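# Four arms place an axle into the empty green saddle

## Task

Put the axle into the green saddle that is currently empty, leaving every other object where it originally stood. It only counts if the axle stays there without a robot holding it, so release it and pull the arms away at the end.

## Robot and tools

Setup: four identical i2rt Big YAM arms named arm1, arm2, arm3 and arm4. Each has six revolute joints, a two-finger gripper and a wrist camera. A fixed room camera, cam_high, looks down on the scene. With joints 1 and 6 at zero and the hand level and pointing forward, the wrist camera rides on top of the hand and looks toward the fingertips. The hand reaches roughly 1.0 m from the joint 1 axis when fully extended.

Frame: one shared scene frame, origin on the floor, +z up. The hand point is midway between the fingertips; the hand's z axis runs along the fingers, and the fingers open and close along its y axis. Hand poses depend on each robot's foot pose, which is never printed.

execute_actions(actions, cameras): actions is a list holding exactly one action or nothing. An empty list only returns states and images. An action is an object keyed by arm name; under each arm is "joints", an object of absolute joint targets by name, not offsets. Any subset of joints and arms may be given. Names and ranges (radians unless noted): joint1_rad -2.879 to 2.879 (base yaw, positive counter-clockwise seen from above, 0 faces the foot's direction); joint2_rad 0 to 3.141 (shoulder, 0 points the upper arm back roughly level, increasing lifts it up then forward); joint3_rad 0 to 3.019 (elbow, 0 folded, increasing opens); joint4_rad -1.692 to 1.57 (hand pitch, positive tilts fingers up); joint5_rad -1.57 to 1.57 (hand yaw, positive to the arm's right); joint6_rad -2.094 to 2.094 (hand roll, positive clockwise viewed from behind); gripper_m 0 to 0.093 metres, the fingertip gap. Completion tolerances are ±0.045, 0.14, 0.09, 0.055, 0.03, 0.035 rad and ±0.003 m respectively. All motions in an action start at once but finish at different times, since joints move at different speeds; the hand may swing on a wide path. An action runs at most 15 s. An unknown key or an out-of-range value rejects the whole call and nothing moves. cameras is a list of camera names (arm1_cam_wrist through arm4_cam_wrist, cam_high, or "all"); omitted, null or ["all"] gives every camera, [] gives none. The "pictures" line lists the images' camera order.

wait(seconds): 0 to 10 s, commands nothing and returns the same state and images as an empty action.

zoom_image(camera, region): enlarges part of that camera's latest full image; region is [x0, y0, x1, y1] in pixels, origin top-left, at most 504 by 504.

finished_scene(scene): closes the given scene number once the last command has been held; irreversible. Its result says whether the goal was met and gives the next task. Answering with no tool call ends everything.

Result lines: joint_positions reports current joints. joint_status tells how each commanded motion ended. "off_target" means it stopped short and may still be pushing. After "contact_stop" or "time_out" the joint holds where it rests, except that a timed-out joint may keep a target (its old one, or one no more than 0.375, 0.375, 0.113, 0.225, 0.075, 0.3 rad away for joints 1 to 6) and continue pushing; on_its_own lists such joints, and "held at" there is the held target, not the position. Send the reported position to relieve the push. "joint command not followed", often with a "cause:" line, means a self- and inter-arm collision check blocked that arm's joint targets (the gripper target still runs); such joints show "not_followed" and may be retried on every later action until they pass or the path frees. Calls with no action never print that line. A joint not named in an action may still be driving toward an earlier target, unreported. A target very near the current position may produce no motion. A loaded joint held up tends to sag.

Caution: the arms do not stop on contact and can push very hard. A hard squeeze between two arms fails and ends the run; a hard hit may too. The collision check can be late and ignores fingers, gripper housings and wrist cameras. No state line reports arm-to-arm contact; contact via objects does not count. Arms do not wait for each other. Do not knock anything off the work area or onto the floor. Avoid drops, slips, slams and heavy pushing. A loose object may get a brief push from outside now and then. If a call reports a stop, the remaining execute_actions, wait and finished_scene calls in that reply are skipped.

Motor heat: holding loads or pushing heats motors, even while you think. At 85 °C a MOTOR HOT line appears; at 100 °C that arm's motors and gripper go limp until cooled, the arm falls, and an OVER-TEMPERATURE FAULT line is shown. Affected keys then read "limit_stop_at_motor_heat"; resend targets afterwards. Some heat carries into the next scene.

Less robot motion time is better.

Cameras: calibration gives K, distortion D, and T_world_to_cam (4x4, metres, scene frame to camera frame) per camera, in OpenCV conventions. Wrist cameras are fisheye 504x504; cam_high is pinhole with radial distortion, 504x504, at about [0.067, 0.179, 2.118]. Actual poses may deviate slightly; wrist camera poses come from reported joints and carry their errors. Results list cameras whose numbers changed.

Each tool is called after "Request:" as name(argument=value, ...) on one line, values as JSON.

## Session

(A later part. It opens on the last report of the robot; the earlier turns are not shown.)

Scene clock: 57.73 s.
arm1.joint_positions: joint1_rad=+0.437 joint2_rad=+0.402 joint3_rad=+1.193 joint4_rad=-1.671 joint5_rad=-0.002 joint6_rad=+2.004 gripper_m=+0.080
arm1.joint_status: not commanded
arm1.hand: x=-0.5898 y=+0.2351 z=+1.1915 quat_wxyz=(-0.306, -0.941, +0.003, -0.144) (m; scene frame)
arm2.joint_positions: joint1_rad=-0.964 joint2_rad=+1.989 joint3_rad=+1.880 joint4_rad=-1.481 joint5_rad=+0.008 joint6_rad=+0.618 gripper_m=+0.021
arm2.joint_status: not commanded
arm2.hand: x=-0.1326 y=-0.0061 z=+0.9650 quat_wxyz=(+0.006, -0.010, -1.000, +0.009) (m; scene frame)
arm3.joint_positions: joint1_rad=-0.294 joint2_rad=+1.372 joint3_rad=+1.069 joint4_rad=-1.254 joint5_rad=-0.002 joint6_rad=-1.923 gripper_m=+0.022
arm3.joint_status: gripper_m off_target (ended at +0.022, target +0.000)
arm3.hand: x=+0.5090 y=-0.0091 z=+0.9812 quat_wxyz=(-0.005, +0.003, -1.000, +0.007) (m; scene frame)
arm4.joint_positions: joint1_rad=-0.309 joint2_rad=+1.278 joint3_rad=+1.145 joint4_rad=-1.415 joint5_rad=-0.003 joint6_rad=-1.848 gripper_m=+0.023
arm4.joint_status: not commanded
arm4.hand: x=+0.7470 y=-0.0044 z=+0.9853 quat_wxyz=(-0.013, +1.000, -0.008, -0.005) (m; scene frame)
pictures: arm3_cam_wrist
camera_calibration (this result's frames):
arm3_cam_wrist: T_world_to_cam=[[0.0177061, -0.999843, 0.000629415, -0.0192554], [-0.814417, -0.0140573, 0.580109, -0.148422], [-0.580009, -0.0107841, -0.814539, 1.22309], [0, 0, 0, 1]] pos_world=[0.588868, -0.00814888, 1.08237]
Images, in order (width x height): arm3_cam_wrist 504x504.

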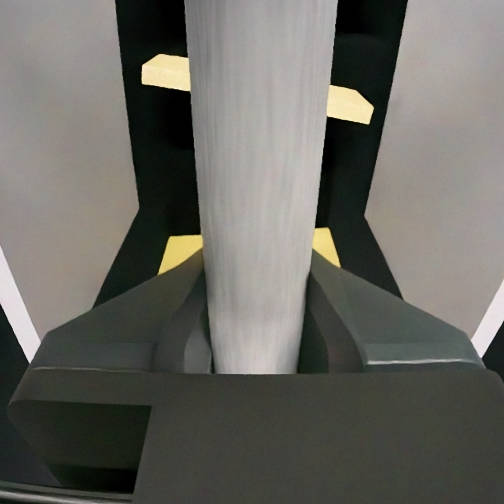

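Request:
execute_actions(actions=[{"arm3":{"joints":{"joint2_rad":1.33,"joint3_rad":1.155}},"arm4":{"joints":{"joint2_rad":1.28,"joint3_rad":1.16}}}], cameras=[])

Request:
execute_actions(actions=[{"arm4":{"joints":{"gripper_m":0.085}}}], cameras=["arm4_cam_wrist"])

Scene clock: 58.50 s.
arm1.joint_positions: joint1_rad=+0.437 joint2_rad=+0.402 joint3_rad=+1.193 joint4_rad=-1.671 joint5_rad=-0.002 joint6_rad=+2.004 gripper_m=+0.080
arm1.joint_status: not commanded
arm1.hand: x=-0.5898 y=+0.2351 z=+1.1915 quat_wxyz=(-0.306, -0.941, +0.003, -0.144) (m; scene frame)
arm2.joint_positions: joint1_rad=-0.964 joint2_rad=+1.989 joint3_rad=+1.880 joint4_rad=-1.481 joint5_rad=+0.008 joint6_rad=+0.618 gripper_m=+0.021
arm2.joint_status: not commanded
arm2.hand: x=-0.1326 y=-0.0061 z=+0.9650 quat_wxyz=(+0.006, -0.010, -1.000, +0.009) (m; scene frame)
arm3.joint_positions: joint1_rad=-0.294 joint2_rad=+1.372 joint3_rad=+1.070 joint4_rad=-1.254 joint5_rad=-0.002 joint6_rad=-1.923 gripper_m=+0.022
arm3.joint_status: all done
arm3.hand: x=+0.5089 y=-0.0095 z=+0.9818 quat_wxyz=(-0.004, +0.003, -1.000, +0.008) (m; scene frame)
arm4.joint_positions: joint1_rad=-0.309 joint2_rad=+1.281 joint3_rad=+1.145 joint4_rad=-1.415 joint5_rad=-0.003 joint6_rad=-1.848 gripper_m=+0.023
arm4.joint_status: all done
arm4.hand: x=+0.7471 y=-0.0042 z=+0.9844 quat_wxyz=(-0.012, +1.000, -0.008, -0.006) (m; scene frame)
pictures: none
No camera images: the call's "cameras" was empty. Leave "cameras" out to get every camera's image.

Scene clock: 59.20 s.
arm1.joint_positions: joint1_rad=+0.437 joint2_rad=+0.402 joint3_rad=+1.193 joint4_rad=-1.671 joint5_rad=-0.002 joint6_rad=+2.004 gripper_m=+0.080
arm1.joint_status: not commanded
arm1.hand: x=-0.5898 y=+0.2351 z=+1.1915 quat_wxyz=(-0.306, -0.941, +0.003, -0.144) (m; scene frame)
arm2.joint_positions: joint1_rad=-0.964 joint2_rad=+1.989 joint3_rad=+1.880 joint4_rad=-1.481 joint5_rad=+0.006 joint6_rad=+0.618 gripper_m=+0.021
arm2.joint_status: not commanded
arm2.hand: x=-0.1328 y=-0.0058 z=+0.9650 quat_wxyz=(+0.006, -0.009, -1.000, +0.008) (m; scene frame)
arm3.joint_positions: joint1_rad=-0.294 joint2_rad=+1.372 joint3_rad=+1.070 joint4_rad=-1.254 joint5_rad=+0.000 joint6_rad=-1.923 gripper_m=+0.022
arm3.joint_status: not commanded
arm3.hand: x=+0.5086 y=-0.0094 z=+0.9818 quat_wxyz=(-0.004, +0.003, -1.000, +0.007) (m; scene frame)
arm4.joint_positions: joint1_rad=-0.309 joint2_rad=+1.281 joint3_rad=+1.145 joint4_rad=-1.415 joint5_rad=-0.003 joint6_rad=-1.848 gripper_m=+0.085
arm4.joint_status: all done
arm4.hand: x=+0.7471 y=-0.0042 z=+0.9844 quat_wxyz=(-0.012, +1.000, -0.008, -0.006) (m; scene frame)
pictures: arm4_cam_wrist
camera_calibration (this result's frames):
arm4_cam_wrist: T_world_to_cam=[[0.0139145, 0.99954, 0.0269538, -0.0322186], [0.809953, -0.0270739, 0.585869, -1.17673], [0.586329, 0.0136792, -0.809957, 0.484216], [0, 0, 0, 1]] pos_world=[0.669633, -0.00627852, 1.08247]
Images, in order (width x height): arm4_cam_wrist 504x504.

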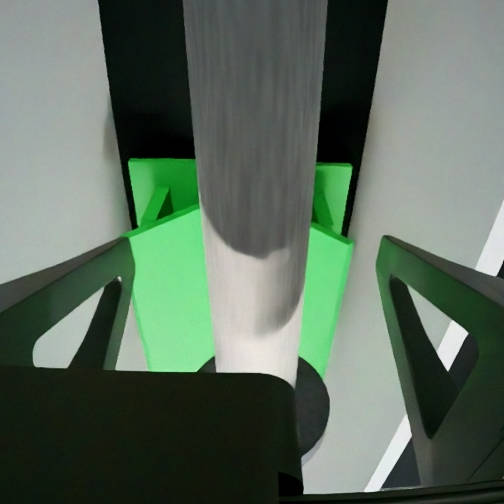

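Request:
execute_actions(actions=[{"arm4":{"joints":{"joint2_rad":1.27,"joint3_rad":1.40,"joint4_rad":-1.66}}}], cameras=[])

Request:
execute_actions(actions=[{"arm4":{"joints":{"joint2_rad":0.5,"joint3_rad":1.25}}}], cameras=[])

Request:
execute_actions(actions=[{"arm4":{"joints":{"joint1_rad":0.967,"joint6_rad":-0.59}}}], cameras=["cam_high"])

Scene clock: 60.40 s.
arm1.joint_positions: joint1_rad=+0.437 joint2_rad=+0.402 joint3_rad=+1.193 joint4_rad=-1.671 joint5_rad=-0.002 joint6_rad=+2.004 gripper_m=+0.080
arm1.joint_status: not commanded
arm1.hand: x=-0.5898 y=+0.2351 z=+1.1915 quat_wxyz=(-0.306, -0.941, +0.003, -0.144) (m; scene frame)
arm2.joint_positions: joint1_rad=-0.964 joint2_rad=+1.989 joint3_rad=+1.880 joint4_rad=-1.481 joint5_rad=+0.006 joint6_rad=+0.618 gripper_m=+0.021
arm2.joint_status: not commanded
arm2.hand: x=-0.1328 y=-0.0058 z=+0.9650 quat_wxyz=(+0.006, -0.009, -1.000, +0.008) (m; scene frame)
arm3.joint_positions: joint1_rad=-0.294 joint2_rad=+1.372 joint3_rad=+1.070 joint4_rad=-1.254 joint5_rad=+0.000 joint6_rad=-1.923 gripper_m=+0.022
arm3.joint_status: not commanded
arm3.hand: x=+0.5086 y=-0.0094 z=+0.9818 quat_wxyz=(-0.004, +0.003, -1.000, +0.007) (m; scene frame)
arm4.joint_positions: joint1_rad=-0.309 joint2_rad=+1.266 joint3_rad=+1.364 joint4_rad=-1.649 joint5_rad=-0.003 joint6_rad=-1.848 gripper_m=+0.085
arm4.joint_status: all done
arm4.hand: x=+0.7473 y=-0.0081 z=+1.0730 quat_wxyz=(-0.012, +1.000, -0.008, -0.006) (m; scene frame)
pictures: none
No camera images: the call's "cameras" was empty. Leave "cameras" out to get every camera's image.

Scene clock: 61.80 s.
arm1.joint_positions: joint1_rad=+0.437 joint2_rad=+0.402 joint3_rad=+1.193 joint4_rad=-1.671 joint5_rad=-0.002 joint6_rad=+2.004 gripper_m=+0.080
arm1.joint_status: not commanded
arm1.hand: x=-0.5898 y=+0.2351 z=+1.1915 quat_wxyz=(-0.306, -0.941, +0.003, -0.144) (m; scene frame)
arm2.joint_positions: joint1_rad=-0.964 joint2_rad=+1.989 joint3_rad=+1.880 joint4_rad=-1.481 joint5_rad=+0.006 joint6_rad=+0.618 gripper_m=+0.021
arm2.joint_status: not commanded
arm2.hand: x=-0.1328 y=-0.0058 z=+0.9650 quat_wxyz=(+0.006, -0.009, -1.000, +0.008) (m; scene frame)
arm3.joint_positions: joint1_rad=-0.294 joint2_rad=+1.372 joint3_rad=+1.070 joint4_rad=-1.254 joint5_rad=+0.000 joint6_rad=-1.923 gripper_m=+0.022
arm3.joint_status: not commanded
arm3.hand: x=+0.5086 y=-0.0094 z=+0.9818 quat_wxyz=(-0.004, +0.003, -1.000, +0.007) (m; scene frame)
arm4.joint_positions: joint1_rad=-0.309 joint2_rad=+0.492 joint3_rad=+1.245 joint4_rad=-1.653 joint5_rad=-0.003 joint6_rad=-1.848 gripper_m=+0.085
arm4.joint_status: all done
arm4.hand: x=+0.6897 y=-0.2064 z=+1.2072 quat_wxyz=(-0.318, +0.944, -0.009, +0.084) (m; scene frame)
pictures: none
No camera images: the call's "cameras" was empty. Leave "cameras" out to get every camera's image.

Scene clock: 63.80 s.
arm1.joint_positions: joint1_rad=+0.437 joint2_rad=+0.402 joint3_rad=+1.193 joint4_rad=-1.671 joint5_rad=-0.002 joint6_rad=+2.004 gripper_m=+0.080
arm1.joint_status: not commanded
arm1.hand: x=-0.5898 y=+0.2351 z=+1.1915 quat_wxyz=(-0.306, -0.941, +0.003, -0.144) (m; scene frame)
arm2.joint_positions: joint1_rad=-0.964 joint2_rad=+1.989 joint3_rad=+1.880 joint4_rad=-1.481 joint5_rad=+0.006 joint6_rad=+0.618 gripper_m=+0.021
arm2.joint_status: not commanded
arm2.hand: x=-0.1328 y=-0.0058 z=+0.9650 quat_wxyz=(+0.006, -0.009, -1.000, +0.008) (m; scene frame)
arm3.joint_positions: joint1_rad=-0.294 joint2_rad=+1.372 joint3_rad=+1.070 joint4_rad=-1.254 joint5_rad=+0.000 joint6_rad=-1.923 gripper_m=+0.022
arm3.joint_status: not commanded
arm3.hand: x=+0.5086 y=-0.0094 z=+0.9818 quat_wxyz=(-0.004, +0.003, -1.000, +0.007) (m; scene frame)
arm4.joint_positions: joint1_rad=+0.962 joint2_rad=+0.492 joint3_rad=+1.245 joint4_rad=-1.653 joint5_rad=-0.001 joint6_rad=-0.602 gripper_m=+0.085
arm4.joint_status: all done
arm4.hand: x=+0.5204 y=-0.2668 z=+1.2093 quat_wxyz=(-0.186, +0.942, +0.004, -0.279) (m; scene frame)
pictures: cam_high
Images, in order (width x height): cam_high 504x504.

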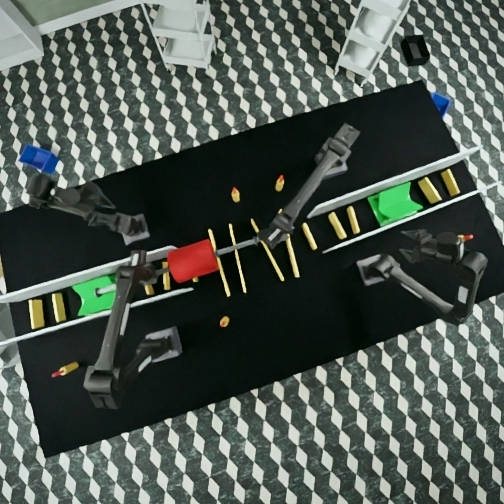

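Request:
execute_actions(actions=[{"arm4":{"joints":{"joint2_rad":1.6,"joint3_rad":2.2,"joint4_rad":-1.68}}}], cameras=[])

Request:
execute_actions(actions=[{"arm4":{"joints":{"joint2_rad":1.975,"joint3_rad":2.27}}}], cameras=["arm4_cam_wrist"])

Scene clock: 66.00 s.
arm1.joint_positions: joint1_rad=+0.437 joint2_rad=+0.402 joint3_rad=+1.193 joint4_rad=-1.671 joint5_rad=-0.002 joint6_rad=+2.004 gripper_m=+0.080
arm1.joint_status: not commanded
arm1.hand: x=-0.5898 y=+0.2351 z=+1.1915 quat_wxyz=(-0.306, -0.941, +0.003, -0.144) (m; scene frame)
arm2.joint_positions: joint1_rad=-0.964 joint2_rad=+1.989 joint3_rad=+1.880 joint4_rad=-1.481 joint5_rad=+0.006 joint6_rad=+0.618 gripper_m=+0.021
arm2.joint_status: not commanded
arm2.hand: x=-0.1328 y=-0.0058 z=+0.9650 quat_wxyz=(+0.006, -0.009, -1.000, +0.008) (m; scene frame)
arm3.joint_positions: joint1_rad=-0.294 joint2_rad=+1.372 joint3_rad=+1.070 joint4_rad=-1.254 joint5_rad=+0.000 joint6_rad=-1.923 gripper_m=+0.022
arm3.joint_status: not commanded
arm3.hand: x=+0.5086 y=-0.0094 z=+0.9818 quat_wxyz=(-0.004, +0.003, -1.000, +0.007) (m; scene frame)
arm4.joint_positions: joint1_rad=+0.962 joint2_rad=+1.605 joint3_rad=+2.156 joint4_rad=-1.678 joint5_rad=-0.001 joint6_rad=-0.601 gripper_m=+0.085
arm4.joint_status: all done
arm4.hand: x=+0.2041 y=-0.0539 z=+1.2615 quat_wxyz=(-0.125, +0.974, +0.004, -0.189) (m; scene frame)
pictures: none
No camera images: the call's "cameras" was empty. Leave "cameras" out to get every camera's image.

Scene clock: 67.77 s.
arm1.joint_positions: joint1_rad=+0.437 joint2_rad=+0.402 joint3_rad=+1.193 joint4_rad=-1.671 joint5_rad=-0.002 joint6_rad=+2.004 gripper_m=+0.080
arm1.joint_status: not commanded
arm1.hand: x=-0.5898 y=+0.2351 z=+1.1915 quat_wxyz=(-0.306, -0.941, +0.003, -0.144) (m; scene frame)
arm2.joint_positions: joint1_rad=-0.964 joint2_rad=+1.989 joint3_rad=+1.880 joint4_rad=-1.481 joint5_rad=+0.006 joint6_rad=+0.618 gripper_m=+0.021
arm2.joint_status: not commanded
arm2.hand: x=-0.1328 y=-0.0058 z=+0.9650 quat_wxyz=(+0.006, -0.009, -1.000, +0.008) (m; scene frame)
arm3.joint_positions: joint1_rad=-0.294 joint2_rad=+1.372 joint3_rad=+1.070 joint4_rad=-1.254 joint5_rad=+0.000 joint6_rad=-1.923 gripper_m=+0.022
arm3.joint_status: not commanded
arm3.hand: x=+0.5086 y=-0.0094 z=+0.9818 quat_wxyz=(-0.004, +0.003, -1.000, +0.007) (m; scene frame)
arm4.joint_positions: joint1_rad=+0.962 joint2_rad=+1.970 joint3_rad=+2.246 joint4_rad=-1.678 joint5_rad=-0.001 joint6_rad=-0.601 gripper_m=+0.085
arm4.joint_status: all done
arm4.hand: x=+0.1130 y=+0.0063 z=+1.0927 quat_wxyz=(-0.049, +0.996, +0.005, -0.077) (m; scene frame)
pictures: arm4_cam_wrist
camera_calibration (this result's frames):
arm4_cam_wrist: T_world_to_cam=[[-0.0026572, 0.994785, 0.101963, -0.116871], [0.885299, -0.0450746, 0.462833, -0.600302], [0.465015, 0.0914978, -0.880562, 1.03393], [0, 0, 0, 1]] pos_world=[0.0503448, -0.00539944, 1.20019]
Images, in order (width x height): arm4_cam_wrist 504x504.

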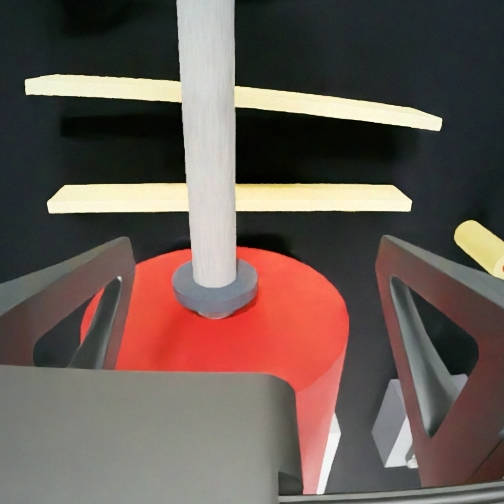

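Request:
execute_actions(actions=[{"arm4":{"joints":{"joint1_rad":0.985,"joint2_rad":1.985,"joint3_rad":2.125,"joint4_rad":-1.69,"joint6_rad":-0.575}}}], cameras=["arm4_cam_wrist"])

Scene clock: 69.00 s.
arm1.joint_positions: joint1_rad=+0.437 joint2_rad=+0.402 joint3_rad=+1.193 joint4_rad=-1.671 joint5_rad=-0.002 joint6_rad=+2.004 gripper_m=+0.080
arm1.joint_status: not commanded
arm1.hand: x=-0.5898 y=+0.2351 z=+1.1915 quat_wxyz=(-0.306, -0.941, +0.003, -0.144) (m; scene frame)
arm2.joint_positions: joint1_rad=-0.964 joint2_rad=+1.989 joint3_rad=+1.880 joint4_rad=-1.481 joint5_rad=+0.006 joint6_rad=+0.618 gripper_m=+0.021
arm2.joint_status: not commanded
arm2.hand: x=-0.1328 y=-0.0058 z=+0.9650 quat_wxyz=(+0.006, -0.009, -1.000, +0.008) (m; scene frame)
arm3.joint_positions: joint1_rad=-0.294 joint2_rad=+1.372 joint3_rad=+1.070 joint4_rad=-1.254 joint5_rad=+0.000 joint6_rad=-1.923 gripper_m=+0.022
arm3.joint_status: not commanded
arm3.hand: x=+0.5086 y=-0.0094 z=+0.9818 quat_wxyz=(-0.004, +0.003, -1.000, +0.007) (m; scene frame)
arm4.joint_positions: joint1_rad=+0.982 joint2_rad=+1.983 joint3_rad=+2.123 joint4_rad=-1.678 joint5_rad=-0.001 joint6_rad=-0.587 gripper_m=+0.085
arm4.joint_status: all done
joint sent to its limit — the command would take arm4.joint4_rad past its lower limit, so that joint was sent only as far as its limit.
arm4.hand: x=+0.1207 y=-0.0141 z=+1.0356 quat_wxyz=(-0.010, +1.000, +0.007, -0.021) (m; scene frame)
pictures: arm4_cam_wrist
camera_calibration (this result's frames):
arm4_cam_wrist: T_world_to_cam=[[-0.0158514, 0.999561, 0.0250406, -0.00944445], [0.827464, -0.000944706, 0.561517, -0.67619], [0.561294, 0.0296211, -0.827086, 0.914023], [0, 0, 0, 1]] pos_world=[0.0463375, -0.0182728, 1.1359]
Images, in order (width x height): arm4_cam_wrist 504x504.

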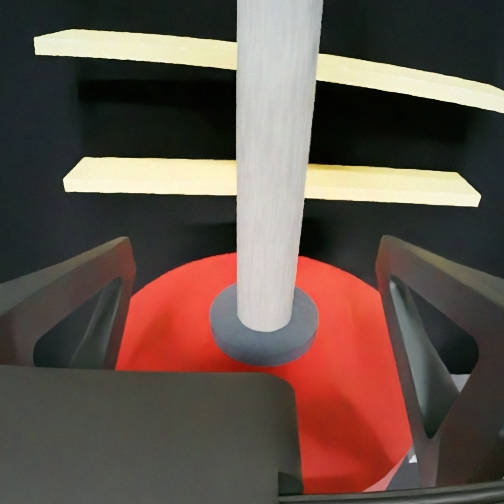

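Request:
execute_actions(actions=[{"arm4":{"joints":{"joint1_rad":0.97,"joint2_rad":2.0,"joint3_rad":2.01,"joint4_rad":-1.567}}}], cameras=["arm4_cam_wrist"])

Scene clock: 70.03 s.
arm1.joint_positions: joint1_rad=+0.437 joint2_rad=+0.402 joint3_rad=+1.193 joint4_rad=-1.671 joint5_rad=-0.002 joint6_rad=+2.004 gripper_m=+0.080
arm1.joint_status: not commanded
arm1.hand: x=-0.5898 y=+0.2351 z=+1.1915 quat_wxyz=(-0.306, -0.941, +0.003, -0.144) (m; scene frame)
arm2.joint_positions: joint1_rad=-0.964 joint2_rad=+1.989 joint3_rad=+1.880 joint4_rad=-1.481 joint5_rad=+0.006 joint6_rad=+0.618 gripper_m=+0.021
arm2.joint_status: not commanded
arm2.hand: x=-0.1328 y=-0.0058 z=+0.9650 quat_wxyz=(+0.006, -0.009, -1.000, +0.008) (m; scene frame)
arm3.joint_positions: joint1_rad=-0.294 joint2_rad=+1.372 joint3_rad=+1.070 joint4_rad=-1.254 joint5_rad=+0.000 joint6_rad=-1.923 gripper_m=+0.022
arm3.joint_status: not commanded
arm3.hand: x=+0.5086 y=-0.0094 z=+0.9818 quat_wxyz=(-0.004, +0.003, -1.000, +0.007) (m; scene frame)
arm4.joint_positions: joint1_rad=+0.977 joint2_rad=+1.995 joint3_rad=+2.009 joint4_rad=-1.580 joint5_rad=-0.001 joint6_rad=-0.586 gripper_m=+0.085
arm4.joint_status: all done
arm4.hand: x=+0.1211 y=-0.0109 z=+0.9852 quat_wxyz=(-0.003, +1.000, +0.005, -0.009) (m; scene frame)
pictures: arm4_cam_wrist
camera_calibration (this result's frames):
arm4_cam_wrist: T_world_to_cam=[[-0.0110362, 0.999892, 0.00973373, 0.00317509], [0.814317, 0.00333772, 0.580411, -0.665165], [0.580316, 0.0143319, -0.814265, 0.856885], [0, 0, 0, 1]] pos_world=[0.0444255, -0.0132354, 1.08377]
Images, in order (width x height): arm4_cam_wrist 504x504.

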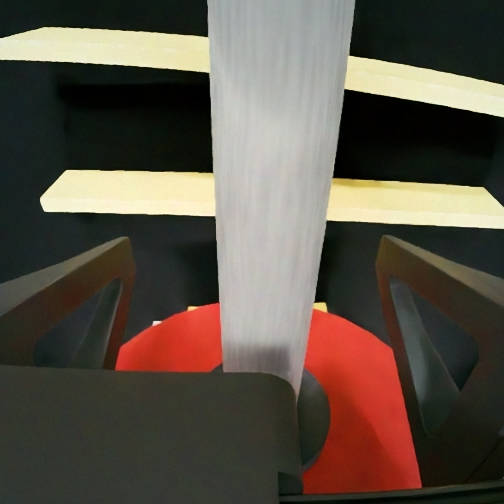

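Request:
execute_actions(actions=[{"arm4":{"joints":{"joint2_rad":2.015}}}], cameras=[])

Request:
execute_actions(actions=[{"arm4":{"joints":{"gripper_m":0}}}], cameras=["arm4_cam_wrist"])

Scene clock: 70.70 s.
arm1.joint_positions: joint1_rad=+0.437 joint2_rad=+0.402 joint3_rad=+1.193 joint4_rad=-1.671 joint5_rad=-0.002 joint6_rad=+2.004 gripper_m=+0.080
arm1.joint_status: not commanded
arm1.hand: x=-0.5898 y=+0.2351 z=+1.1915 quat_wxyz=(-0.306, -0.941, +0.003, -0.144) (m; scene frame)
arm2.joint_positions: joint1_rad=-0.964 joint2_rad=+1.989 joint3_rad=+1.880 joint4_rad=-1.481 joint5_rad=+0.006 joint6_rad=+0.618 gripper_m=+0.021
arm2.joint_status: not commanded
arm2.hand: x=-0.1328 y=-0.0058 z=+0.9650 quat_wxyz=(+0.006, -0.009, -1.000, +0.008) (m; scene frame)
arm3.joint_positions: joint1_rad=-0.294 joint2_rad=+1.372 joint3_rad=+1.070 joint4_rad=-1.254 joint5_rad=+0.000 joint6_rad=-1.923 gripper_m=+0.022
arm3.joint_status: not commanded
arm3.hand: x=+0.5086 y=-0.0094 z=+0.9818 quat_wxyz=(-0.004, +0.003, -1.000, +0.007) (m; scene frame)
arm4.joint_positions: joint1_rad=+0.977 joint2_rad=+1.995 joint3_rad=+2.009 joint4_rad=-1.580 joint5_rad=-0.001 joint6_rad=-0.586 gripper_m=+0.085
arm4.joint_status: all done
arm4.hand: x=+0.1211 y=-0.0109 z=+0.9849 quat_wxyz=(-0.003, +1.000, +0.005, -0.009) (m; scene frame)
pictures: none
No camera images: the call's "cameras" was empty. Leave "cameras" out to get every camera's image.

Scene clock: 71.40 s.
arm1.joint_positions: joint1_rad=+0.437 joint2_rad=+0.402 joint3_rad=+1.193 joint4_rad=-1.671 joint5_rad=-0.002 joint6_rad=+2.004 gripper_m=+0.080
arm1.joint_status: not commanded
arm1.hand: x=-0.5898 y=+0.2351 z=+1.1915 quat_wxyz=(-0.306, -0.941, +0.003, -0.144) (m; scene frame)
arm2.joint_positions: joint1_rad=-0.964 joint2_rad=+1.989 joint3_rad=+1.881 joint4_rad=-1.483 joint5_rad=+0.007 joint6_rad=+0.616 gripper_m=+0.021
arm2.joint_status: not commanded
arm2.hand: x=-0.1329 y=-0.0061 z=+0.9653 quat_wxyz=(+0.007, -0.008, -1.000, +0.009) (m; scene frame)
arm3.joint_positions: joint1_rad=-0.294 joint2_rad=+1.372 joint3_rad=+1.070 joint4_rad=-1.254 joint5_rad=+0.000 joint6_rad=-1.923 gripper_m=+0.022
arm3.joint_status: not commanded
arm3.hand: x=+0.5086 y=-0.0094 z=+0.9818 quat_wxyz=(-0.004, +0.003, -1.000, +0.007) (m; scene frame)
arm4.joint_positions: joint1_rad=+0.974 joint2_rad=+1.996 joint3_rad=+2.009 joint4_rad=-1.573 joint5_rad=+0.002 joint6_rad=-0.573 gripper_m=+0.023
arm4.joint_status: gripper_m off_target (ended at +0.023, target +0.000)
arm4.hand: x=+0.1209 y=-0.0083 z=+0.9847 quat_wxyz=(-0.006, +1.000, -0.003, -0.011) (m; scene frame)
pictures: arm4_cam_wrist
camera_calibration (this result's frames):
arm4_cam_wrist: T_world_to_cam=[[0.00472548, 0.999879, 0.0148057, -0.00640581], [0.816244, -0.01241, 0.577574, -0.662304], [0.577688, 0.00935577, -0.816204, 0.858812], [0, 0, 0, 1]] pos_world=[0.0445073, -0.00984904, 1.08359]
Images, in order (width x height): arm4_cam_wrist 504x504.

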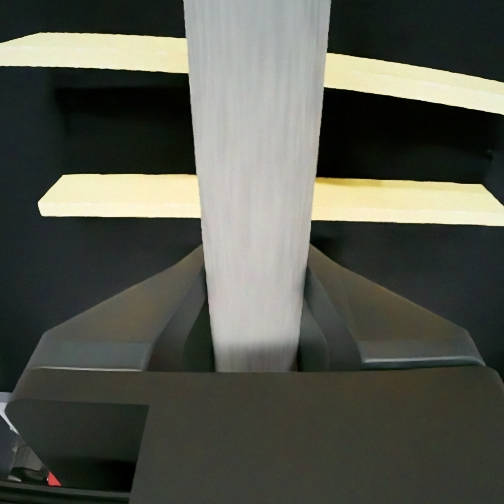

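Same depth as before. Preload, release arm2.

Request:
execute_actions(actions=[{"arm4":{"joints":{"joint2_rad":1.95,"joint3_rad":2.085}},"arm2":{"joints":{"joint2_rad":1.985,"joint3_rad":1.9}}}], cameras=[])

Request:
execute_actions(actions=[{"arm2":{"joints":{"gripper_m":0.085}}}], cameras=["arm2_cam_wrist"])

Request:
execute_actions(actions=[{"arm2":{"joints":{"joint2_rad":1.8,"joint4_rad":-1.6}}}], cameras=["arm2_cam_wrist"])

Scene clock: 72.20 s.
arm1.joint_positions: joint1_rad=+0.437 joint2_rad=+0.402 joint3_rad=+1.193 joint4_rad=-1.671 joint5_rad=-0.002 joint6_rad=+2.004 gripper_m=+0.080
arm1.joint_status: not commanded
arm1.hand: x=-0.5898 y=+0.2351 z=+1.1915 quat_wxyz=(-0.306, -0.941, +0.003, -0.144) (m; scene frame)
arm2.joint_positions: joint1_rad=-0.964 joint2_rad=+1.989 joint3_rad=+1.881 joint4_rad=-1.483 joint5_rad=+0.006 joint6_rad=+0.616 gripper_m=+0.021
arm2.joint_status: all done
arm2.hand: x=-0.1330 y=-0.0059 z=+0.9653 quat_wxyz=(+0.007, -0.009, -1.000, +0.008) (m; scene frame)
arm3.joint_positions: joint1_rad=-0.294 joint2_rad=+1.372 joint3_rad=+1.070 joint4_rad=-1.254 joint5_rad=+0.000 joint6_rad=-1.923 gripper_m=+0.022
arm3.joint_status: not commanded
arm3.hand: x=+0.5086 y=-0.0094 z=+0.9818 quat_wxyz=(-0.004, +0.003, -1.000, +0.007) (m; scene frame)
arm4.joint_positions: joint1_rad=+0.974 joint2_rad=+1.993 joint3_rad=+2.011 joint4_rad=-1.573 joint5_rad=+0.002 joint6_rad=-0.573 gripper_m=+0.023
arm4.joint_status: all done
arm4.hand: x=+0.1207 y=-0.0081 z=+0.9868 quat_wxyz=(-0.007, +1.000, -0.003, -0.013) (m; scene frame)
pictures: none
No camera images: the call's "cameras" was empty. Leave "cameras" out to get every camera's image.

Scene clock: 72.90 s.
arm1.joint_positions: joint1_rad=+0.437 joint2_rad=+0.402 joint3_rad=+1.193 joint4_rad=-1.671 joint5_rad=-0.002 joint6_rad=+2.004 gripper_m=+0.080
arm1.joint_status: not commanded
arm1.hand: x=-0.5898 y=+0.2351 z=+1.1915 quat_wxyz=(-0.306, -0.941, +0.003, -0.144) (m; scene frame)
arm2.joint_positions: joint1_rad=-0.964 joint2_rad=+1.989 joint3_rad=+1.881 joint4_rad=-1.483 joint5_rad=+0.004 joint6_rad=+0.611 gripper_m=+0.085
arm2.joint_status: all done
arm2.hand: x=-0.1332 y=-0.0057 z=+0.9653 quat_wxyz=(+0.007, -0.006, -1.000, +0.008) (m; scene frame)
arm3.joint_positions: joint1_rad=-0.294 joint2_rad=+1.372 joint3_rad=+1.070 joint4_rad=-1.254 joint5_rad=+0.000 joint6_rad=-1.923 gripper_m=+0.022
arm3.joint_status: not commanded
arm3.hand: x=+0.5086 y=-0.0094 z=+0.9818 quat_wxyz=(-0.004, +0.003, -1.000, +0.007) (m; scene frame)
arm4.joint_positions: joint1_rad=+0.974 joint2_rad=+1.995 joint3_rad=+2.011 joint4_rad=-1.573 joint5_rad=+0.002 joint6_rad=-0.573 gripper_m=+0.023
arm4.joint_status: not commanded
arm4.hand: x=+0.1206 y=-0.0081 z=+0.9861 quat_wxyz=(-0.006, +1.000, -0.003, -0.012) (m; scene frame)
pictures: arm2_cam_wrist
camera_calibration (this result's frames):
arm2_cam_wrist: T_world_to_cam=[[-0.0182207, -0.999772, 0.0111325, -0.0176794], [-0.790827, 0.0212237, 0.611672, -0.692792], [-0.611769, 0.00234122, -0.791033, 0.802836], [0, 0, 0, 1]] pos_world=[-0.0570505, -0.00485141, 1.05903]
Images, in order (width x height): arm2_cam_wrist 504x504.

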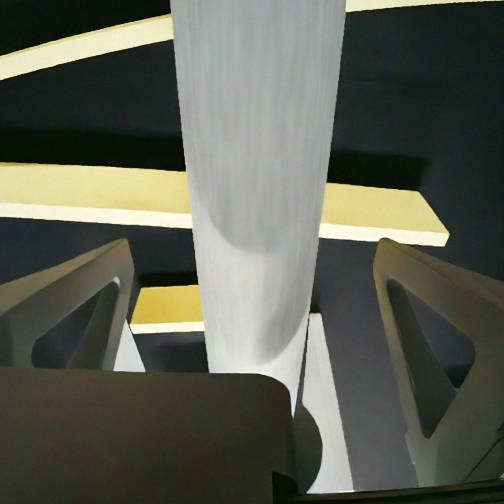

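Scene clock: 74.17 s.
arm1.joint_positions: joint1_rad=+0.437 joint2_rad=+0.402 joint3_rad=+1.193 joint4_rad=-1.671 joint5_rad=-0.002 joint6_rad=+2.004 gripper_m=+0.080
arm1.joint_status: not commanded
arm1.hand: x=-0.5898 y=+0.2351 z=+1.1915 quat_wxyz=(-0.306, -0.941, +0.003, -0.144) (m; scene frame)
arm2.joint_positions: joint1_rad=-0.964 joint2_rad=+1.783 joint3_rad=+1.881 joint4_rad=-1.591 joint5_rad=+0.004 joint6_rad=+0.611 gripper_m=+0.085
arm2.joint_status: all done
arm2.hand: x=-0.1706 y=-0.0311 z=+1.0824 quat_wxyz=(-0.033, -0.006, -0.999, -0.020) (m; scene frame)
arm3.joint_positions: joint1_rad=-0.294 joint2_rad=+1.372 joint3_rad=+1.070 joint4_rad=-1.254 joint5_rad=+0.000 joint6_rad=-1.923 gripper_m=+0.022
arm3.joint_status: not commanded
arm3.hand: x=+0.5086 y=-0.0094 z=+0.9818 quat_wxyz=(-0.004, +0.003, -1.000, +0.007) (m; scene frame)
arm4.joint_positions: joint1_rad=+0.974 joint2_rad=+1.995 joint3_rad=+2.011 joint4_rad=-1.573 joint5_rad=+0.002 joint6_rad=-0.573 gripper_m=+0.023
arm4.joint_status: not commanded
arm4.hand: x=+0.1206 y=-0.0081 z=+0.9861 quat_wxyz=(-0.006, +1.000, -0.003, -0.012) (m; scene frame)
pictures: arm2_cam_wrist
camera_calibration (this result's frames):
arm2_cam_wrist: T_world_to_cam=[[-0.016405, -0.998809, -0.0459547, 0.017003], [-0.838091, -0.0113289, 0.545413, -0.730804], [-0.545283, 0.0474617, -0.836907, 0.935097], [0, 0, 0, 1]] pos_world=[-0.102309, -0.0356777, 1.18196]
Images, in order (width x height): arm2_cam_wrist 504x504.

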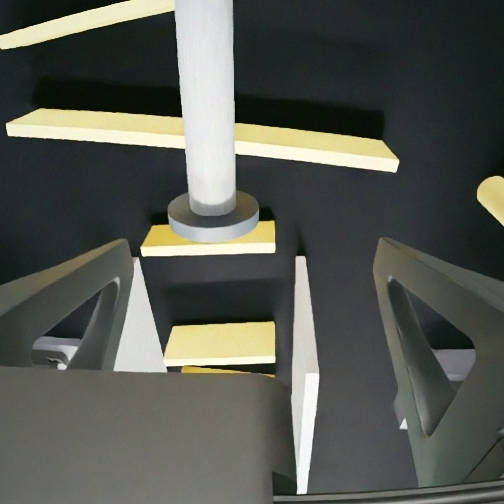

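Request:
execute_actions(actions=[{"arm2":{"joints":{"joint2_rad":0.5,"joint3_rad":1.2,"joint4_rad":-1.64}},"arm4":{"joints":{"joint1_rad":0.875,"joint2_rad":1.71,"joint3_rad":1.65,"joint4_rad":-1.465,"joint6_rad":-0.685}},"arm3":{"joints":{"joint1_rad":0.005,"joint2_rad":1.305,"joint3_rad":1.06,"joint4_rad":-1.264,"joint6_rad":-1.62}}}], cameras=["arm3_cam_wrist"])

Request:
execute_actions(actions=[{"arm4":{"joints":{"joint1_rad":0.72,"joint2_rad":1.505,"joint3_rad":1.395,"joint4_rad":-1.42,"joint6_rad":-0.84}},"arm3":{"joints":{"joint1_rad":0.30,"joint2_rad":1.33,"joint3_rad":1.135,"joint4_rad":-1.262,"joint6_rad":-1.325}}}], cameras=["arm3_cam_wrist","cam_high"])

Scene clock: 76.77 s.
arm1.joint_positions: joint1_rad=+0.437 joint2_rad=+0.402 joint3_rad=+1.193 joint4_rad=-1.671 joint5_rad=-0.002 joint6_rad=+2.004 gripper_m=+0.080
arm1.joint_status: not commanded
arm1.hand: x=-0.5898 y=+0.2351 z=+1.1915 quat_wxyz=(-0.306, -0.941, +0.003, -0.144) (m; scene frame)
arm2.joint_positions: joint1_rad=-0.964 joint2_rad=+0.498 joint3_rad=+1.205 joint4_rad=-1.632 joint5_rad=+0.004 joint6_rad=+0.610 gripper_m=+0.085
arm2.joint_status: all done
arm2.hand: x=-0.5071 y=-0.2607 z=+1.2267 quat_wxyz=(-0.262, -0.006, -0.948, -0.179) (m; scene frame)
arm3.joint_positions: joint1_rad=+0.003 joint2_rad=+1.339 joint3_rad=+1.041 joint4_rad=-1.270 joint5_rad=-0.018 joint6_rad=-1.622 gripper_m=+0.022
arm3.joint_status: all done
arm3.hand: x=+0.6229 y=-0.0165 z=+0.9843 quat_wxyz=(-0.015, +0.002, -1.000, +0.002) (m; scene frame)
arm4.joint_positions: joint1_rad=+0.865 joint2_rad=+1.746 joint3_rad=+1.627 joint4_rad=-1.472 joint5_rad=+0.000 joint6_rad=-0.680 gripper_m=+0.023
arm4.joint_status: all done
arm4.hand: x=+0.2348 y=-0.0143 z=+0.9768 quat_wxyz=(+0.005, +1.000, -0.004, +0.001) (m; scene frame)
pictures: arm3_cam_wrist
camera_calibration (this result's frames):
arm3_cam_wrist: T_world_to_cam=[[0.0142213, -0.999865, -0.00817183, -0.0178428], [-0.826005, -0.0163533, 0.563425, -0.0339663], [-0.563483, -0.00126266, -0.826127, 1.29288], [0, 0, 0, 1]] pos_world=[0.700714, -0.0167634, 1.08707]
Images, in order (width x height): arm3_cam_wrist 504x504.

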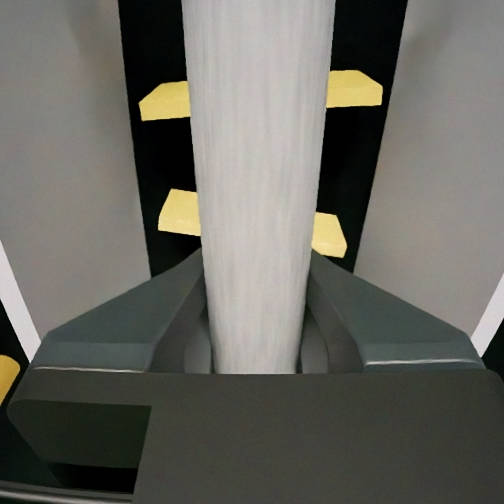

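Scene clock: 77.80 s.
arm1.joint_positions: joint1_rad=+0.437 joint2_rad=+0.402 joint3_rad=+1.193 joint4_rad=-1.671 joint5_rad=-0.002 joint6_rad=+2.004 gripper_m=+0.080
arm1.joint_status: not commanded
arm1.hand: x=-0.5898 y=+0.2351 z=+1.1915 quat_wxyz=(-0.306, -0.941, +0.003, -0.144) (m; scene frame)
arm2.joint_positions: joint1_rad=-0.964 joint2_rad=+0.498 joint3_rad=+1.205 joint4_rad=-1.632 joint5_rad=+0.004 joint6_rad=+0.610 gripper_m=+0.085
arm2.joint_status: not commanded
arm2.hand: x=-0.5071 y=-0.2607 z=+1.2267 quat_wxyz=(-0.262, -0.006, -0.948, -0.179) (m; scene frame)
arm3.joint_positions: joint1_rad=+0.305 joint2_rad=+1.346 joint3_rad=+1.050 joint4_rad=-1.268 joint5_rad=-0.012 joint6_rad=-1.344 gripper_m=+0.022
arm3.joint_status: all done
arm3.hand: x=+0.7327 y=-0.0083 z=+0.9861 quat_wxyz=(-0.013, +0.014, -1.000, +0.002) (m; scene frame)
arm4.joint_positions: joint1_rad=+0.709 joint2_rad=+1.536 joint3_rad=+1.374 joint4_rad=-1.421 joint5_rad=+0.002 joint6_rad=-0.858 gripper_m=+0.023
arm4.joint_status: all done
arm4.hand: x=+0.3444 y=-0.0134 z=+0.9790 quat_wxyz=(+0.002, +1.000, +0.007, -0.002) (m; scene frame)
pictures: arm3_cam_wrist, cam_high
camera_calibration (this result's frames):
arm3_cam_wrist: T_world_to_cam=[[0.0382132, -0.999232, -0.00865225, -0.0283278], [-0.822694, -0.0363743, 0.567319, 0.049386], [-0.567198, -0.0145609, -0.823452, 1.35629], [0, 0, 0, 1]] pos_world=[0.810996, -0.00676086, 1.08858]
Images, in order (width x height): arm3_cam_wrist 504x504, cam_high 504x504.

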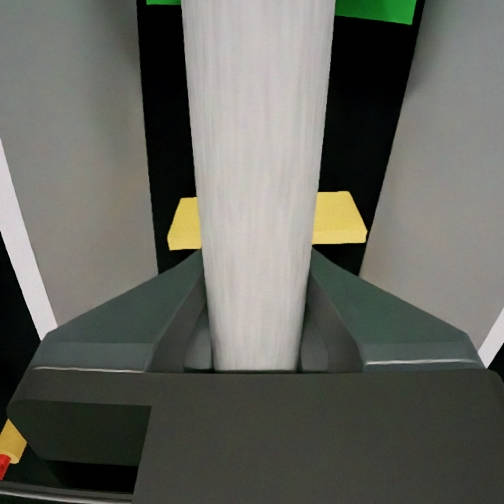

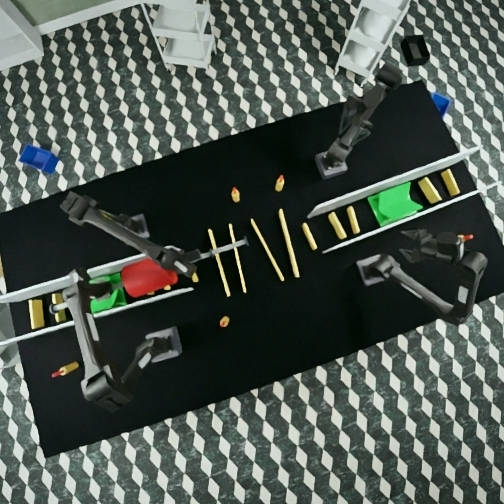

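Request:
execute_actions(actions=[{"arm4":{"joints":{"joint1_rad":0.503,"joint2_rad":1.33,"joint3_rad":1.225,"joint4_rad":-1.415,"joint6_rad":-1.045}},"arm3":{"joints":{"joint1_rad":0.553,"joint2_rad":1.455,"joint3_rad":1.25,"joint4_rad":-1.265,"joint6_rad":-1.06}}}], cameras=["arm3_cam_wrist"])

Request:
execute_actions(actions=[{"arm4":{"joints":{"joint1_rad":0.222,"joint2_rad":1.22,"joint3_rad":1.125,"joint4_rad":-1.425,"joint6_rad":-1.33}},"arm3":{"joints":{"joint1_rad":0.752,"joint2_rad":1.61,"joint3_rad":1.435,"joint4_rad":-1.295,"joint6_rad":-0.865}}}], cameras=["arm3_cam_wrist","arm4_cam_wrist"])

Scene clock: 79.07 s.
arm1.joint_positions: joint1_rad=+0.437 joint2_rad=+0.402 joint3_rad=+1.193 joint4_rad=-1.671 joint5_rad=-0.002 joint6_rad=+2.004 gripper_m=+0.080
arm1.joint_status: not commanded
arm1.hand: x=-0.5898 y=+0.2351 z=+1.1915 quat_wxyz=(-0.306, -0.941, +0.003, -0.144) (m; scene frame)
arm2.joint_positions: joint1_rad=-0.964 joint2_rad=+0.498 joint3_rad=+1.205 joint4_rad=-1.632 joint5_rad=+0.004 joint6_rad=+0.610 gripper_m=+0.085
arm2.joint_status: not commanded
arm2.hand: x=-0.5071 y=-0.2607 z=+1.2267 quat_wxyz=(-0.262, -0.006, -0.948, -0.179) (m; scene frame)
arm3.joint_positions: joint1_rad=+0.561 joint2_rad=+1.479 joint3_rad=+1.173 joint4_rad=-1.262 joint5_rad=-0.002 joint6_rad=-1.073 gripper_m=+0.022
arm3.joint_status: all done
arm3.hand: x=+0.8426 y=-0.0165 z=+0.9828 quat_wxyz=(-0.008, +0.006, -1.000, +0.001) (m; scene frame)
arm4.joint_positions: joint1_rad=+0.493 joint2_rad=+1.361 joint3_rad=+1.199 joint4_rad=-1.412 joint5_rad=-0.001 joint6_rad=-1.062 gripper_m=+0.023
arm4.joint_status: all done
arm4.hand: x=+0.4550 y=-0.0141 z=+0.9808 quat_wxyz=(+0.000, +1.000, +0.001, -0.007) (m; scene frame)
pictures: arm3_cam_wrist
camera_calibration (this result's frames):
arm3_cam_wrist: T_world_to_cam=[[0.0220816, -0.999697, -0.01087, -0.0249633], [-0.817547, -0.0243141, 0.575348, 0.129328], [-0.575438, -0.00381782, -0.817836, 1.41737], [0, 0, 0, 1]] pos_world=[0.921889, -0.0164, 1.08449]
Images, in order (width x height): arm3_cam_wrist 504x504.

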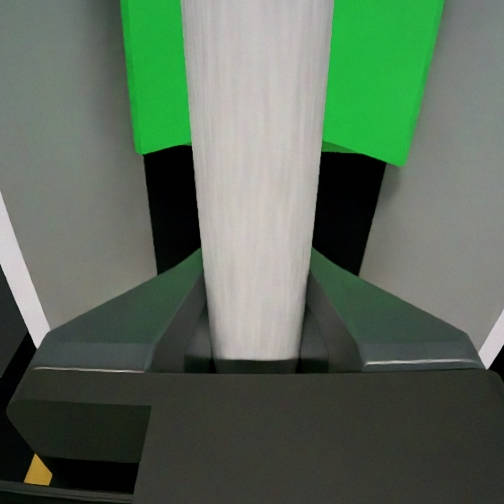

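Scene clock: 80.07 s.
arm1.joint_positions: joint1_rad=+0.437 joint2_rad=+0.402 joint3_rad=+1.193 joint4_rad=-1.671 joint5_rad=-0.002 joint6_rad=+2.004 gripper_m=+0.080
arm1.joint_status: not commanded
arm1.hand: x=-0.5898 y=+0.2351 z=+1.1915 quat_wxyz=(-0.306, -0.941, +0.003, -0.144) (m; scene frame)
arm2.joint_positions: joint1_rad=-0.964 joint2_rad=+0.498 joint3_rad=+1.205 joint4_rad=-1.632 joint5_rad=+0.004 joint6_rad=+0.610 gripper_m=+0.085
arm2.joint_status: not commanded
arm2.hand: x=-0.5071 y=-0.2607 z=+1.2267 quat_wxyz=(-0.262, -0.006, -0.948, -0.179) (m; scene frame)
arm3.joint_positions: joint1_rad=+0.758 joint2_rad=+1.636 joint3_rad=+1.355 joint4_rad=-1.285 joint5_rad=+0.002 joint6_rad=-0.883 gripper_m=+0.022
arm3.joint_status: all done
arm3.hand: x=+0.9508 y=-0.0174 z=+0.9833 quat_wxyz=(-0.007, +0.010, -1.000, +0.003) (m; scene frame)
arm4.joint_positions: joint1_rad=+0.215 joint2_rad=+1.252 joint3_rad=+1.098 joint4_rad=-1.420 joint5_rad=+0.003 joint6_rad=-1.347 gripper_m=+0.023
arm4.joint_status: all done
arm4.hand: x=+0.5647 y=-0.0154 z=+0.9790 quat_wxyz=(-0.001, +1.000, +0.004, -0.005) (m; scene frame)
pictures: arm3_cam_wrist, arm4_cam_wrist
camera_calibration (this result's frames):
arm3_cam_wrist: T_world_to_cam=[[0.0300166, -0.999521, -0.00759769, -0.0389946], [-0.816217, -0.028898, 0.577022, 0.21446], [-0.576965, -0.0111189, -0.816693, 1.48019], [0, 0, 0, 1]] pos_world=[1.03023, -0.0163204, 1.08482]
arm4_cam_wrist: T_world_to_cam=[[-0.00960522, 0.999939, 0.00539199, 0.0160832], [0.809497, 0.00461001, 0.587106, -1.02663], [0.587045, 0.0100041, -0.809492, 0.585953], [0, 0, 0, 1]] pos_world=[0.487227, -0.0172113, 1.07698]
Images, in order (width x height): arm3_cam_wrist 504x504, arm4_cam_wrist 504x504.

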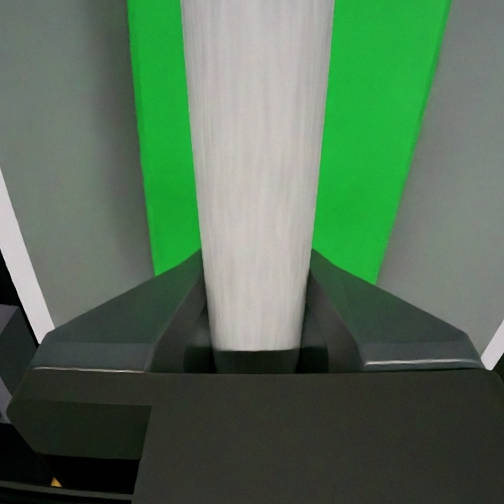

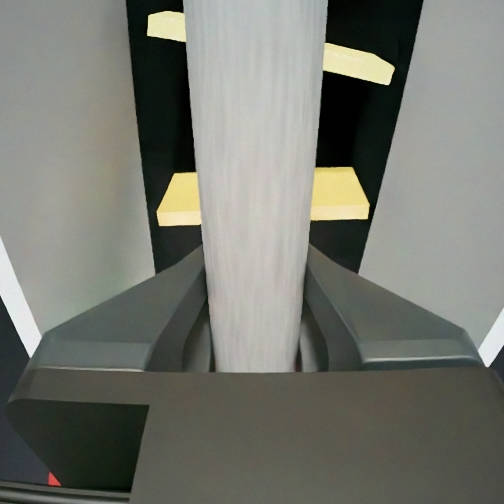

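Request:
execute_actions(actions=[{"arm4":{"joints":{"joint1_rad":-0.069,"joint2_rad":1.19,"joint3_rad":1.11,"joint4_rad":-1.428,"joint6_rad":-1.63}},"arm3":{"joints":{"joint1_rad":0.873,"joint2_rad":1.805,"joint3_rad":1.70,"joint4_rad":-1.365,"joint6_rad":-0.75}}}], cameras=[])

Request:
execute_actions(actions=[{"arm4":{"joints":{"joint1_rad":-0.335,"joint2_rad":1.23,"joint3_rad":1.19,"joint4_rad":-1.421,"joint6_rad":-1.895}},"arm3":{"joints":{"joint1_rad":0.971,"joint2_rad":2.0,"joint3_rad":2.0,"joint4_rad":-1.47,"joint6_rad":-0.655}}}], cameras=["arm3_cam_wrist","arm4_cam_wrist","cam_high"])

Scene clock: 81.40 s.
arm1.joint_positions: joint1_rad=+0.437 joint2_rad=+0.402 joint3_rad=+1.193 joint4_rad=-1.671 joint5_rad=-0.002 joint6_rad=+2.004 gripper_m=+0.080
arm1.joint_status: not commanded
arm1.hand: x=-0.5898 y=+0.2351 z=+1.1915 quat_wxyz=(-0.306, -0.941, +0.003, -0.144) (m; scene frame)
arm2.joint_positions: joint1_rad=-0.964 joint2_rad=+0.498 joint3_rad=+1.205 joint4_rad=-1.632 joint5_rad=+0.004 joint6_rad=+0.610 gripper_m=+0.085
arm2.joint_status: not commanded
arm2.hand: x=-0.5071 y=-0.2607 z=+1.2267 quat_wxyz=(-0.262, -0.006, -0.948, -0.179) (m; scene frame)
arm3.joint_positions: joint1_rad=+0.877 joint2_rad=+1.830 joint3_rad=+1.613 joint4_rad=-1.357 joint5_rad=+0.000 joint6_rad=-0.745 gripper_m=+0.022
arm3.joint_status: all done
arm3.hand: x=+1.0468 y=-0.0278 z=+0.9832 quat_wxyz=(-0.005, +0.000, -1.000, -0.001) (m; scene frame)
arm4.joint_positions: joint1_rad=-0.073 joint2_rad=+1.225 joint3_rad=+1.079 joint4_rad=-1.421 joint5_rad=+0.003 joint6_rad=-1.613 gripper_m=+0.023
arm4.joint_status: all done
arm4.hand: x=+0.6627 y=-0.0153 z=+0.9789 quat_wxyz=(-0.003, +1.000, -0.007, -0.005) (m; scene frame)
pictures: none
No camera images: the call's "cameras" was empty. Leave "cameras" out to get every camera's image.

Scene clock: 83.63 s.
arm1.joint_positions: joint1_rad=+0.437 joint2_rad=+0.402 joint3_rad=+1.193 joint4_rad=-1.671 joint5_rad=-0.002 joint6_rad=+2.004 gripper_m=+0.080
arm1.joint_status: not commanded
arm1.hand: x=-0.5898 y=+0.2351 z=+1.1915 quat_wxyz=(-0.306, -0.941, +0.003, -0.144) (m; scene frame)
arm2.joint_positions: joint1_rad=-0.964 joint2_rad=+0.498 joint3_rad=+1.205 joint4_rad=-1.632 joint5_rad=+0.004 joint6_rad=+0.610 gripper_m=+0.085
arm2.joint_status: not commanded
arm2.hand: x=-0.5071 y=-0.2607 z=+1.2267 quat_wxyz=(-0.262, -0.006, -0.948, -0.179) (m; scene frame)
arm3.joint_positions: joint1_rad=+0.972 joint2_rad=+2.027 joint3_rad=+1.909 joint4_rad=-1.462 joint5_rad=+0.001 joint6_rad=-0.660 gripper_m=+0.022
arm3.joint_status: joint3_rad time_out (moved +0.297 of +0.387); the others done
arm3.on_its_own: joint3_rad reads +1.909 and still pushes toward +2.000 since a time_out
arm3.hand: x=+1.1366 y=-0.0298 z=+0.9829 quat_wxyz=(-0.002, +0.005, -1.000, -0.002) (m; scene frame)
arm4.joint_positions: joint1_rad=-0.338 joint2_rad=+1.260 joint3_rad=+1.108 joint4_rad=-1.421 joint5_rad=+0.008 joint6_rad=-1.890 gripper_m=+0.023
arm4.joint_status: all done
arm4.hand: x=+0.7545 y=-0.0213 z=+0.9773 quat_wxyz=(+0.000, +1.000, -0.001, -0.004) (m; scene frame)
pictures: arm3_cam_wrist, arm4_cam_wrist, cam_high
camera_calibration (this result's frames):
arm3_cam_wrist: T_world_to_cam=[[0.0208476, -0.999626, -0.0177065, -0.0366347], [-0.810636, -0.0272668, 0.584915, 0.351933], [-0.585179, 0.00215949, -0.810901, 1.59098], [0, 0, 0, 1]] pos_world=[1.21706, -0.0304606, 1.08363]
arm4_cam_wrist: T_world_to_cam=[[0.000655666, 0.999996, 0.00290011, 0.0185138], [0.807589, -0.00223984, 0.589742, -1.1805], [0.589746, 0.00195543, -0.807587, 0.469229], [0, 0, 0, 1]] pos_world=[0.676622, -0.0220754, 1.07508]
Images, in order (width x height): arm3_cam_wrist 504x504, arm4_cam_wrist 504x504, cam_high 504x504.

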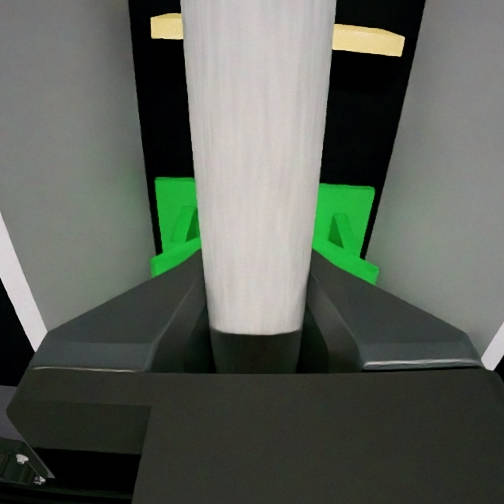

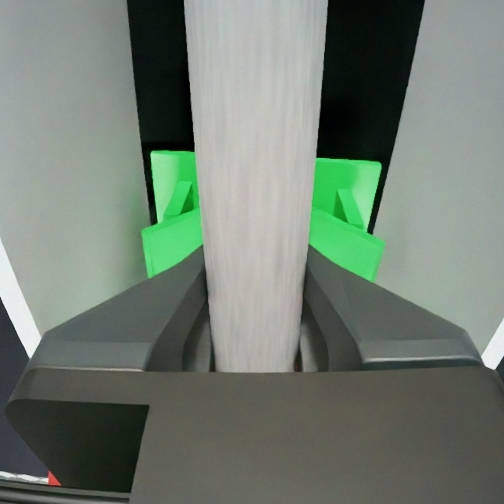

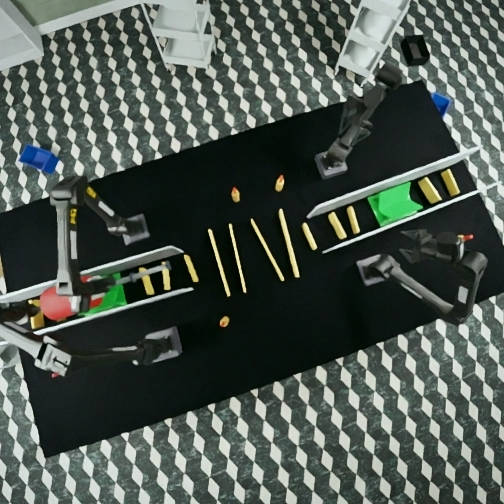

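Request:
execute_actions(actions=[{"arm4":{"joints":{"joint1_rad":-0.335,"joint2_rad":1.28,"joint3_rad":1.075,"joint4_rad":-1.305,"joint6_rad":-1.83}},"arm3":{"joints":{"joint1_rad":0.955,"joint2_rad":2.045,"joint3_rad":1.89,"joint4_rad":-1.372,"joint6_rad":-0.61}}}], cameras=["arm3_cam_wrist","arm4_cam_wrist"])

Scene clock: 85.63 s.
arm1.joint_positions: joint1_rad=+0.437 joint2_rad=+0.402 joint3_rad=+1.193 joint4_rad=-1.671 joint5_rad=-0.002 joint6_rad=+2.004 gripper_m=+0.080
arm1.joint_status: not commanded
arm1.hand: x=-0.5898 y=+0.2351 z=+1.1915 quat_wxyz=(-0.306, -0.941, +0.003, -0.144) (m; scene frame)
arm2.joint_positions: joint1_rad=-0.964 joint2_rad=+0.498 joint3_rad=+1.205 joint4_rad=-1.632 joint5_rad=+0.004 joint6_rad=+0.610 gripper_m=+0.085
arm2.joint_status: not commanded
arm2.hand: x=-0.5071 y=-0.2607 z=+1.2267 quat_wxyz=(-0.262, -0.006, -0.948, -0.179) (m; scene frame)
arm3.joint_positions: joint1_rad=+0.959 joint2_rad=+2.077 joint3_rad=+1.874 joint4_rad=-1.388 joint5_rad=+0.002 joint6_rad=-0.621 gripper_m=+0.022
arm3.joint_status: all done
arm3.hand: x=+1.1378 y=-0.0408 z=+0.9396 quat_wxyz=(+0.003, -0.021, -1.000, -0.005) (m; scene frame)
arm4.joint_positions: joint1_rad=-0.338 joint2_rad=+1.307 joint3_rad=+1.047 joint4_rad=-1.314 joint5_rad=+0.002 joint6_rad=-1.839 gripper_m=+0.023
arm4.joint_status: all done
arm4.hand: x=+0.7559 y=-0.0123 z=+0.9388 quat_wxyz=(+0.000, +1.000, -0.026, -0.007) (m; scene frame)
pictures: arm3_cam_wrist, arm4_cam_wrist
camera_calibration (this result's frames):
arm3_cam_wrist: T_world_to_cam=[[-0.0307364, -0.999245, -0.0237677, 0.0159979], [-0.805951, 0.0107124, 0.591885, 0.367663], [-0.591183, 0.037348, -0.805672, 1.55997], [0, 0, 0, 1]] pos_world=[1.21904, -0.0462143, 1.03959]
arm4_cam_wrist: T_world_to_cam=[[0.0513829, 0.998676, 0.00259533, -0.0285402], [0.809887, -0.0431898, 0.584993, -1.15669], [0.584331, -0.0279567, -0.811034, 0.444245], [0, 0, 0, 1]] pos_world=[0.678666, -0.00903502, 1.03703]
Images, in order (width x height): arm3_cam_wrist 504x504, arm4_cam_wrist 504x504.

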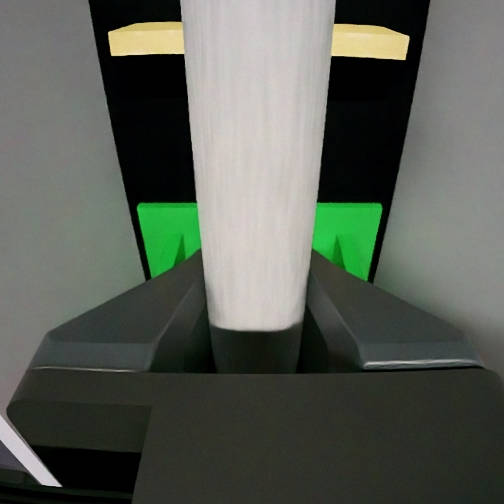

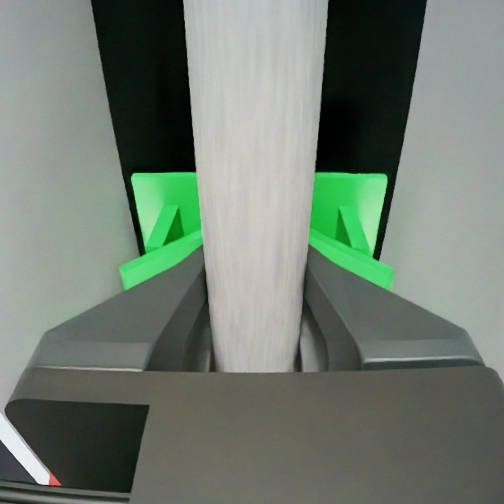

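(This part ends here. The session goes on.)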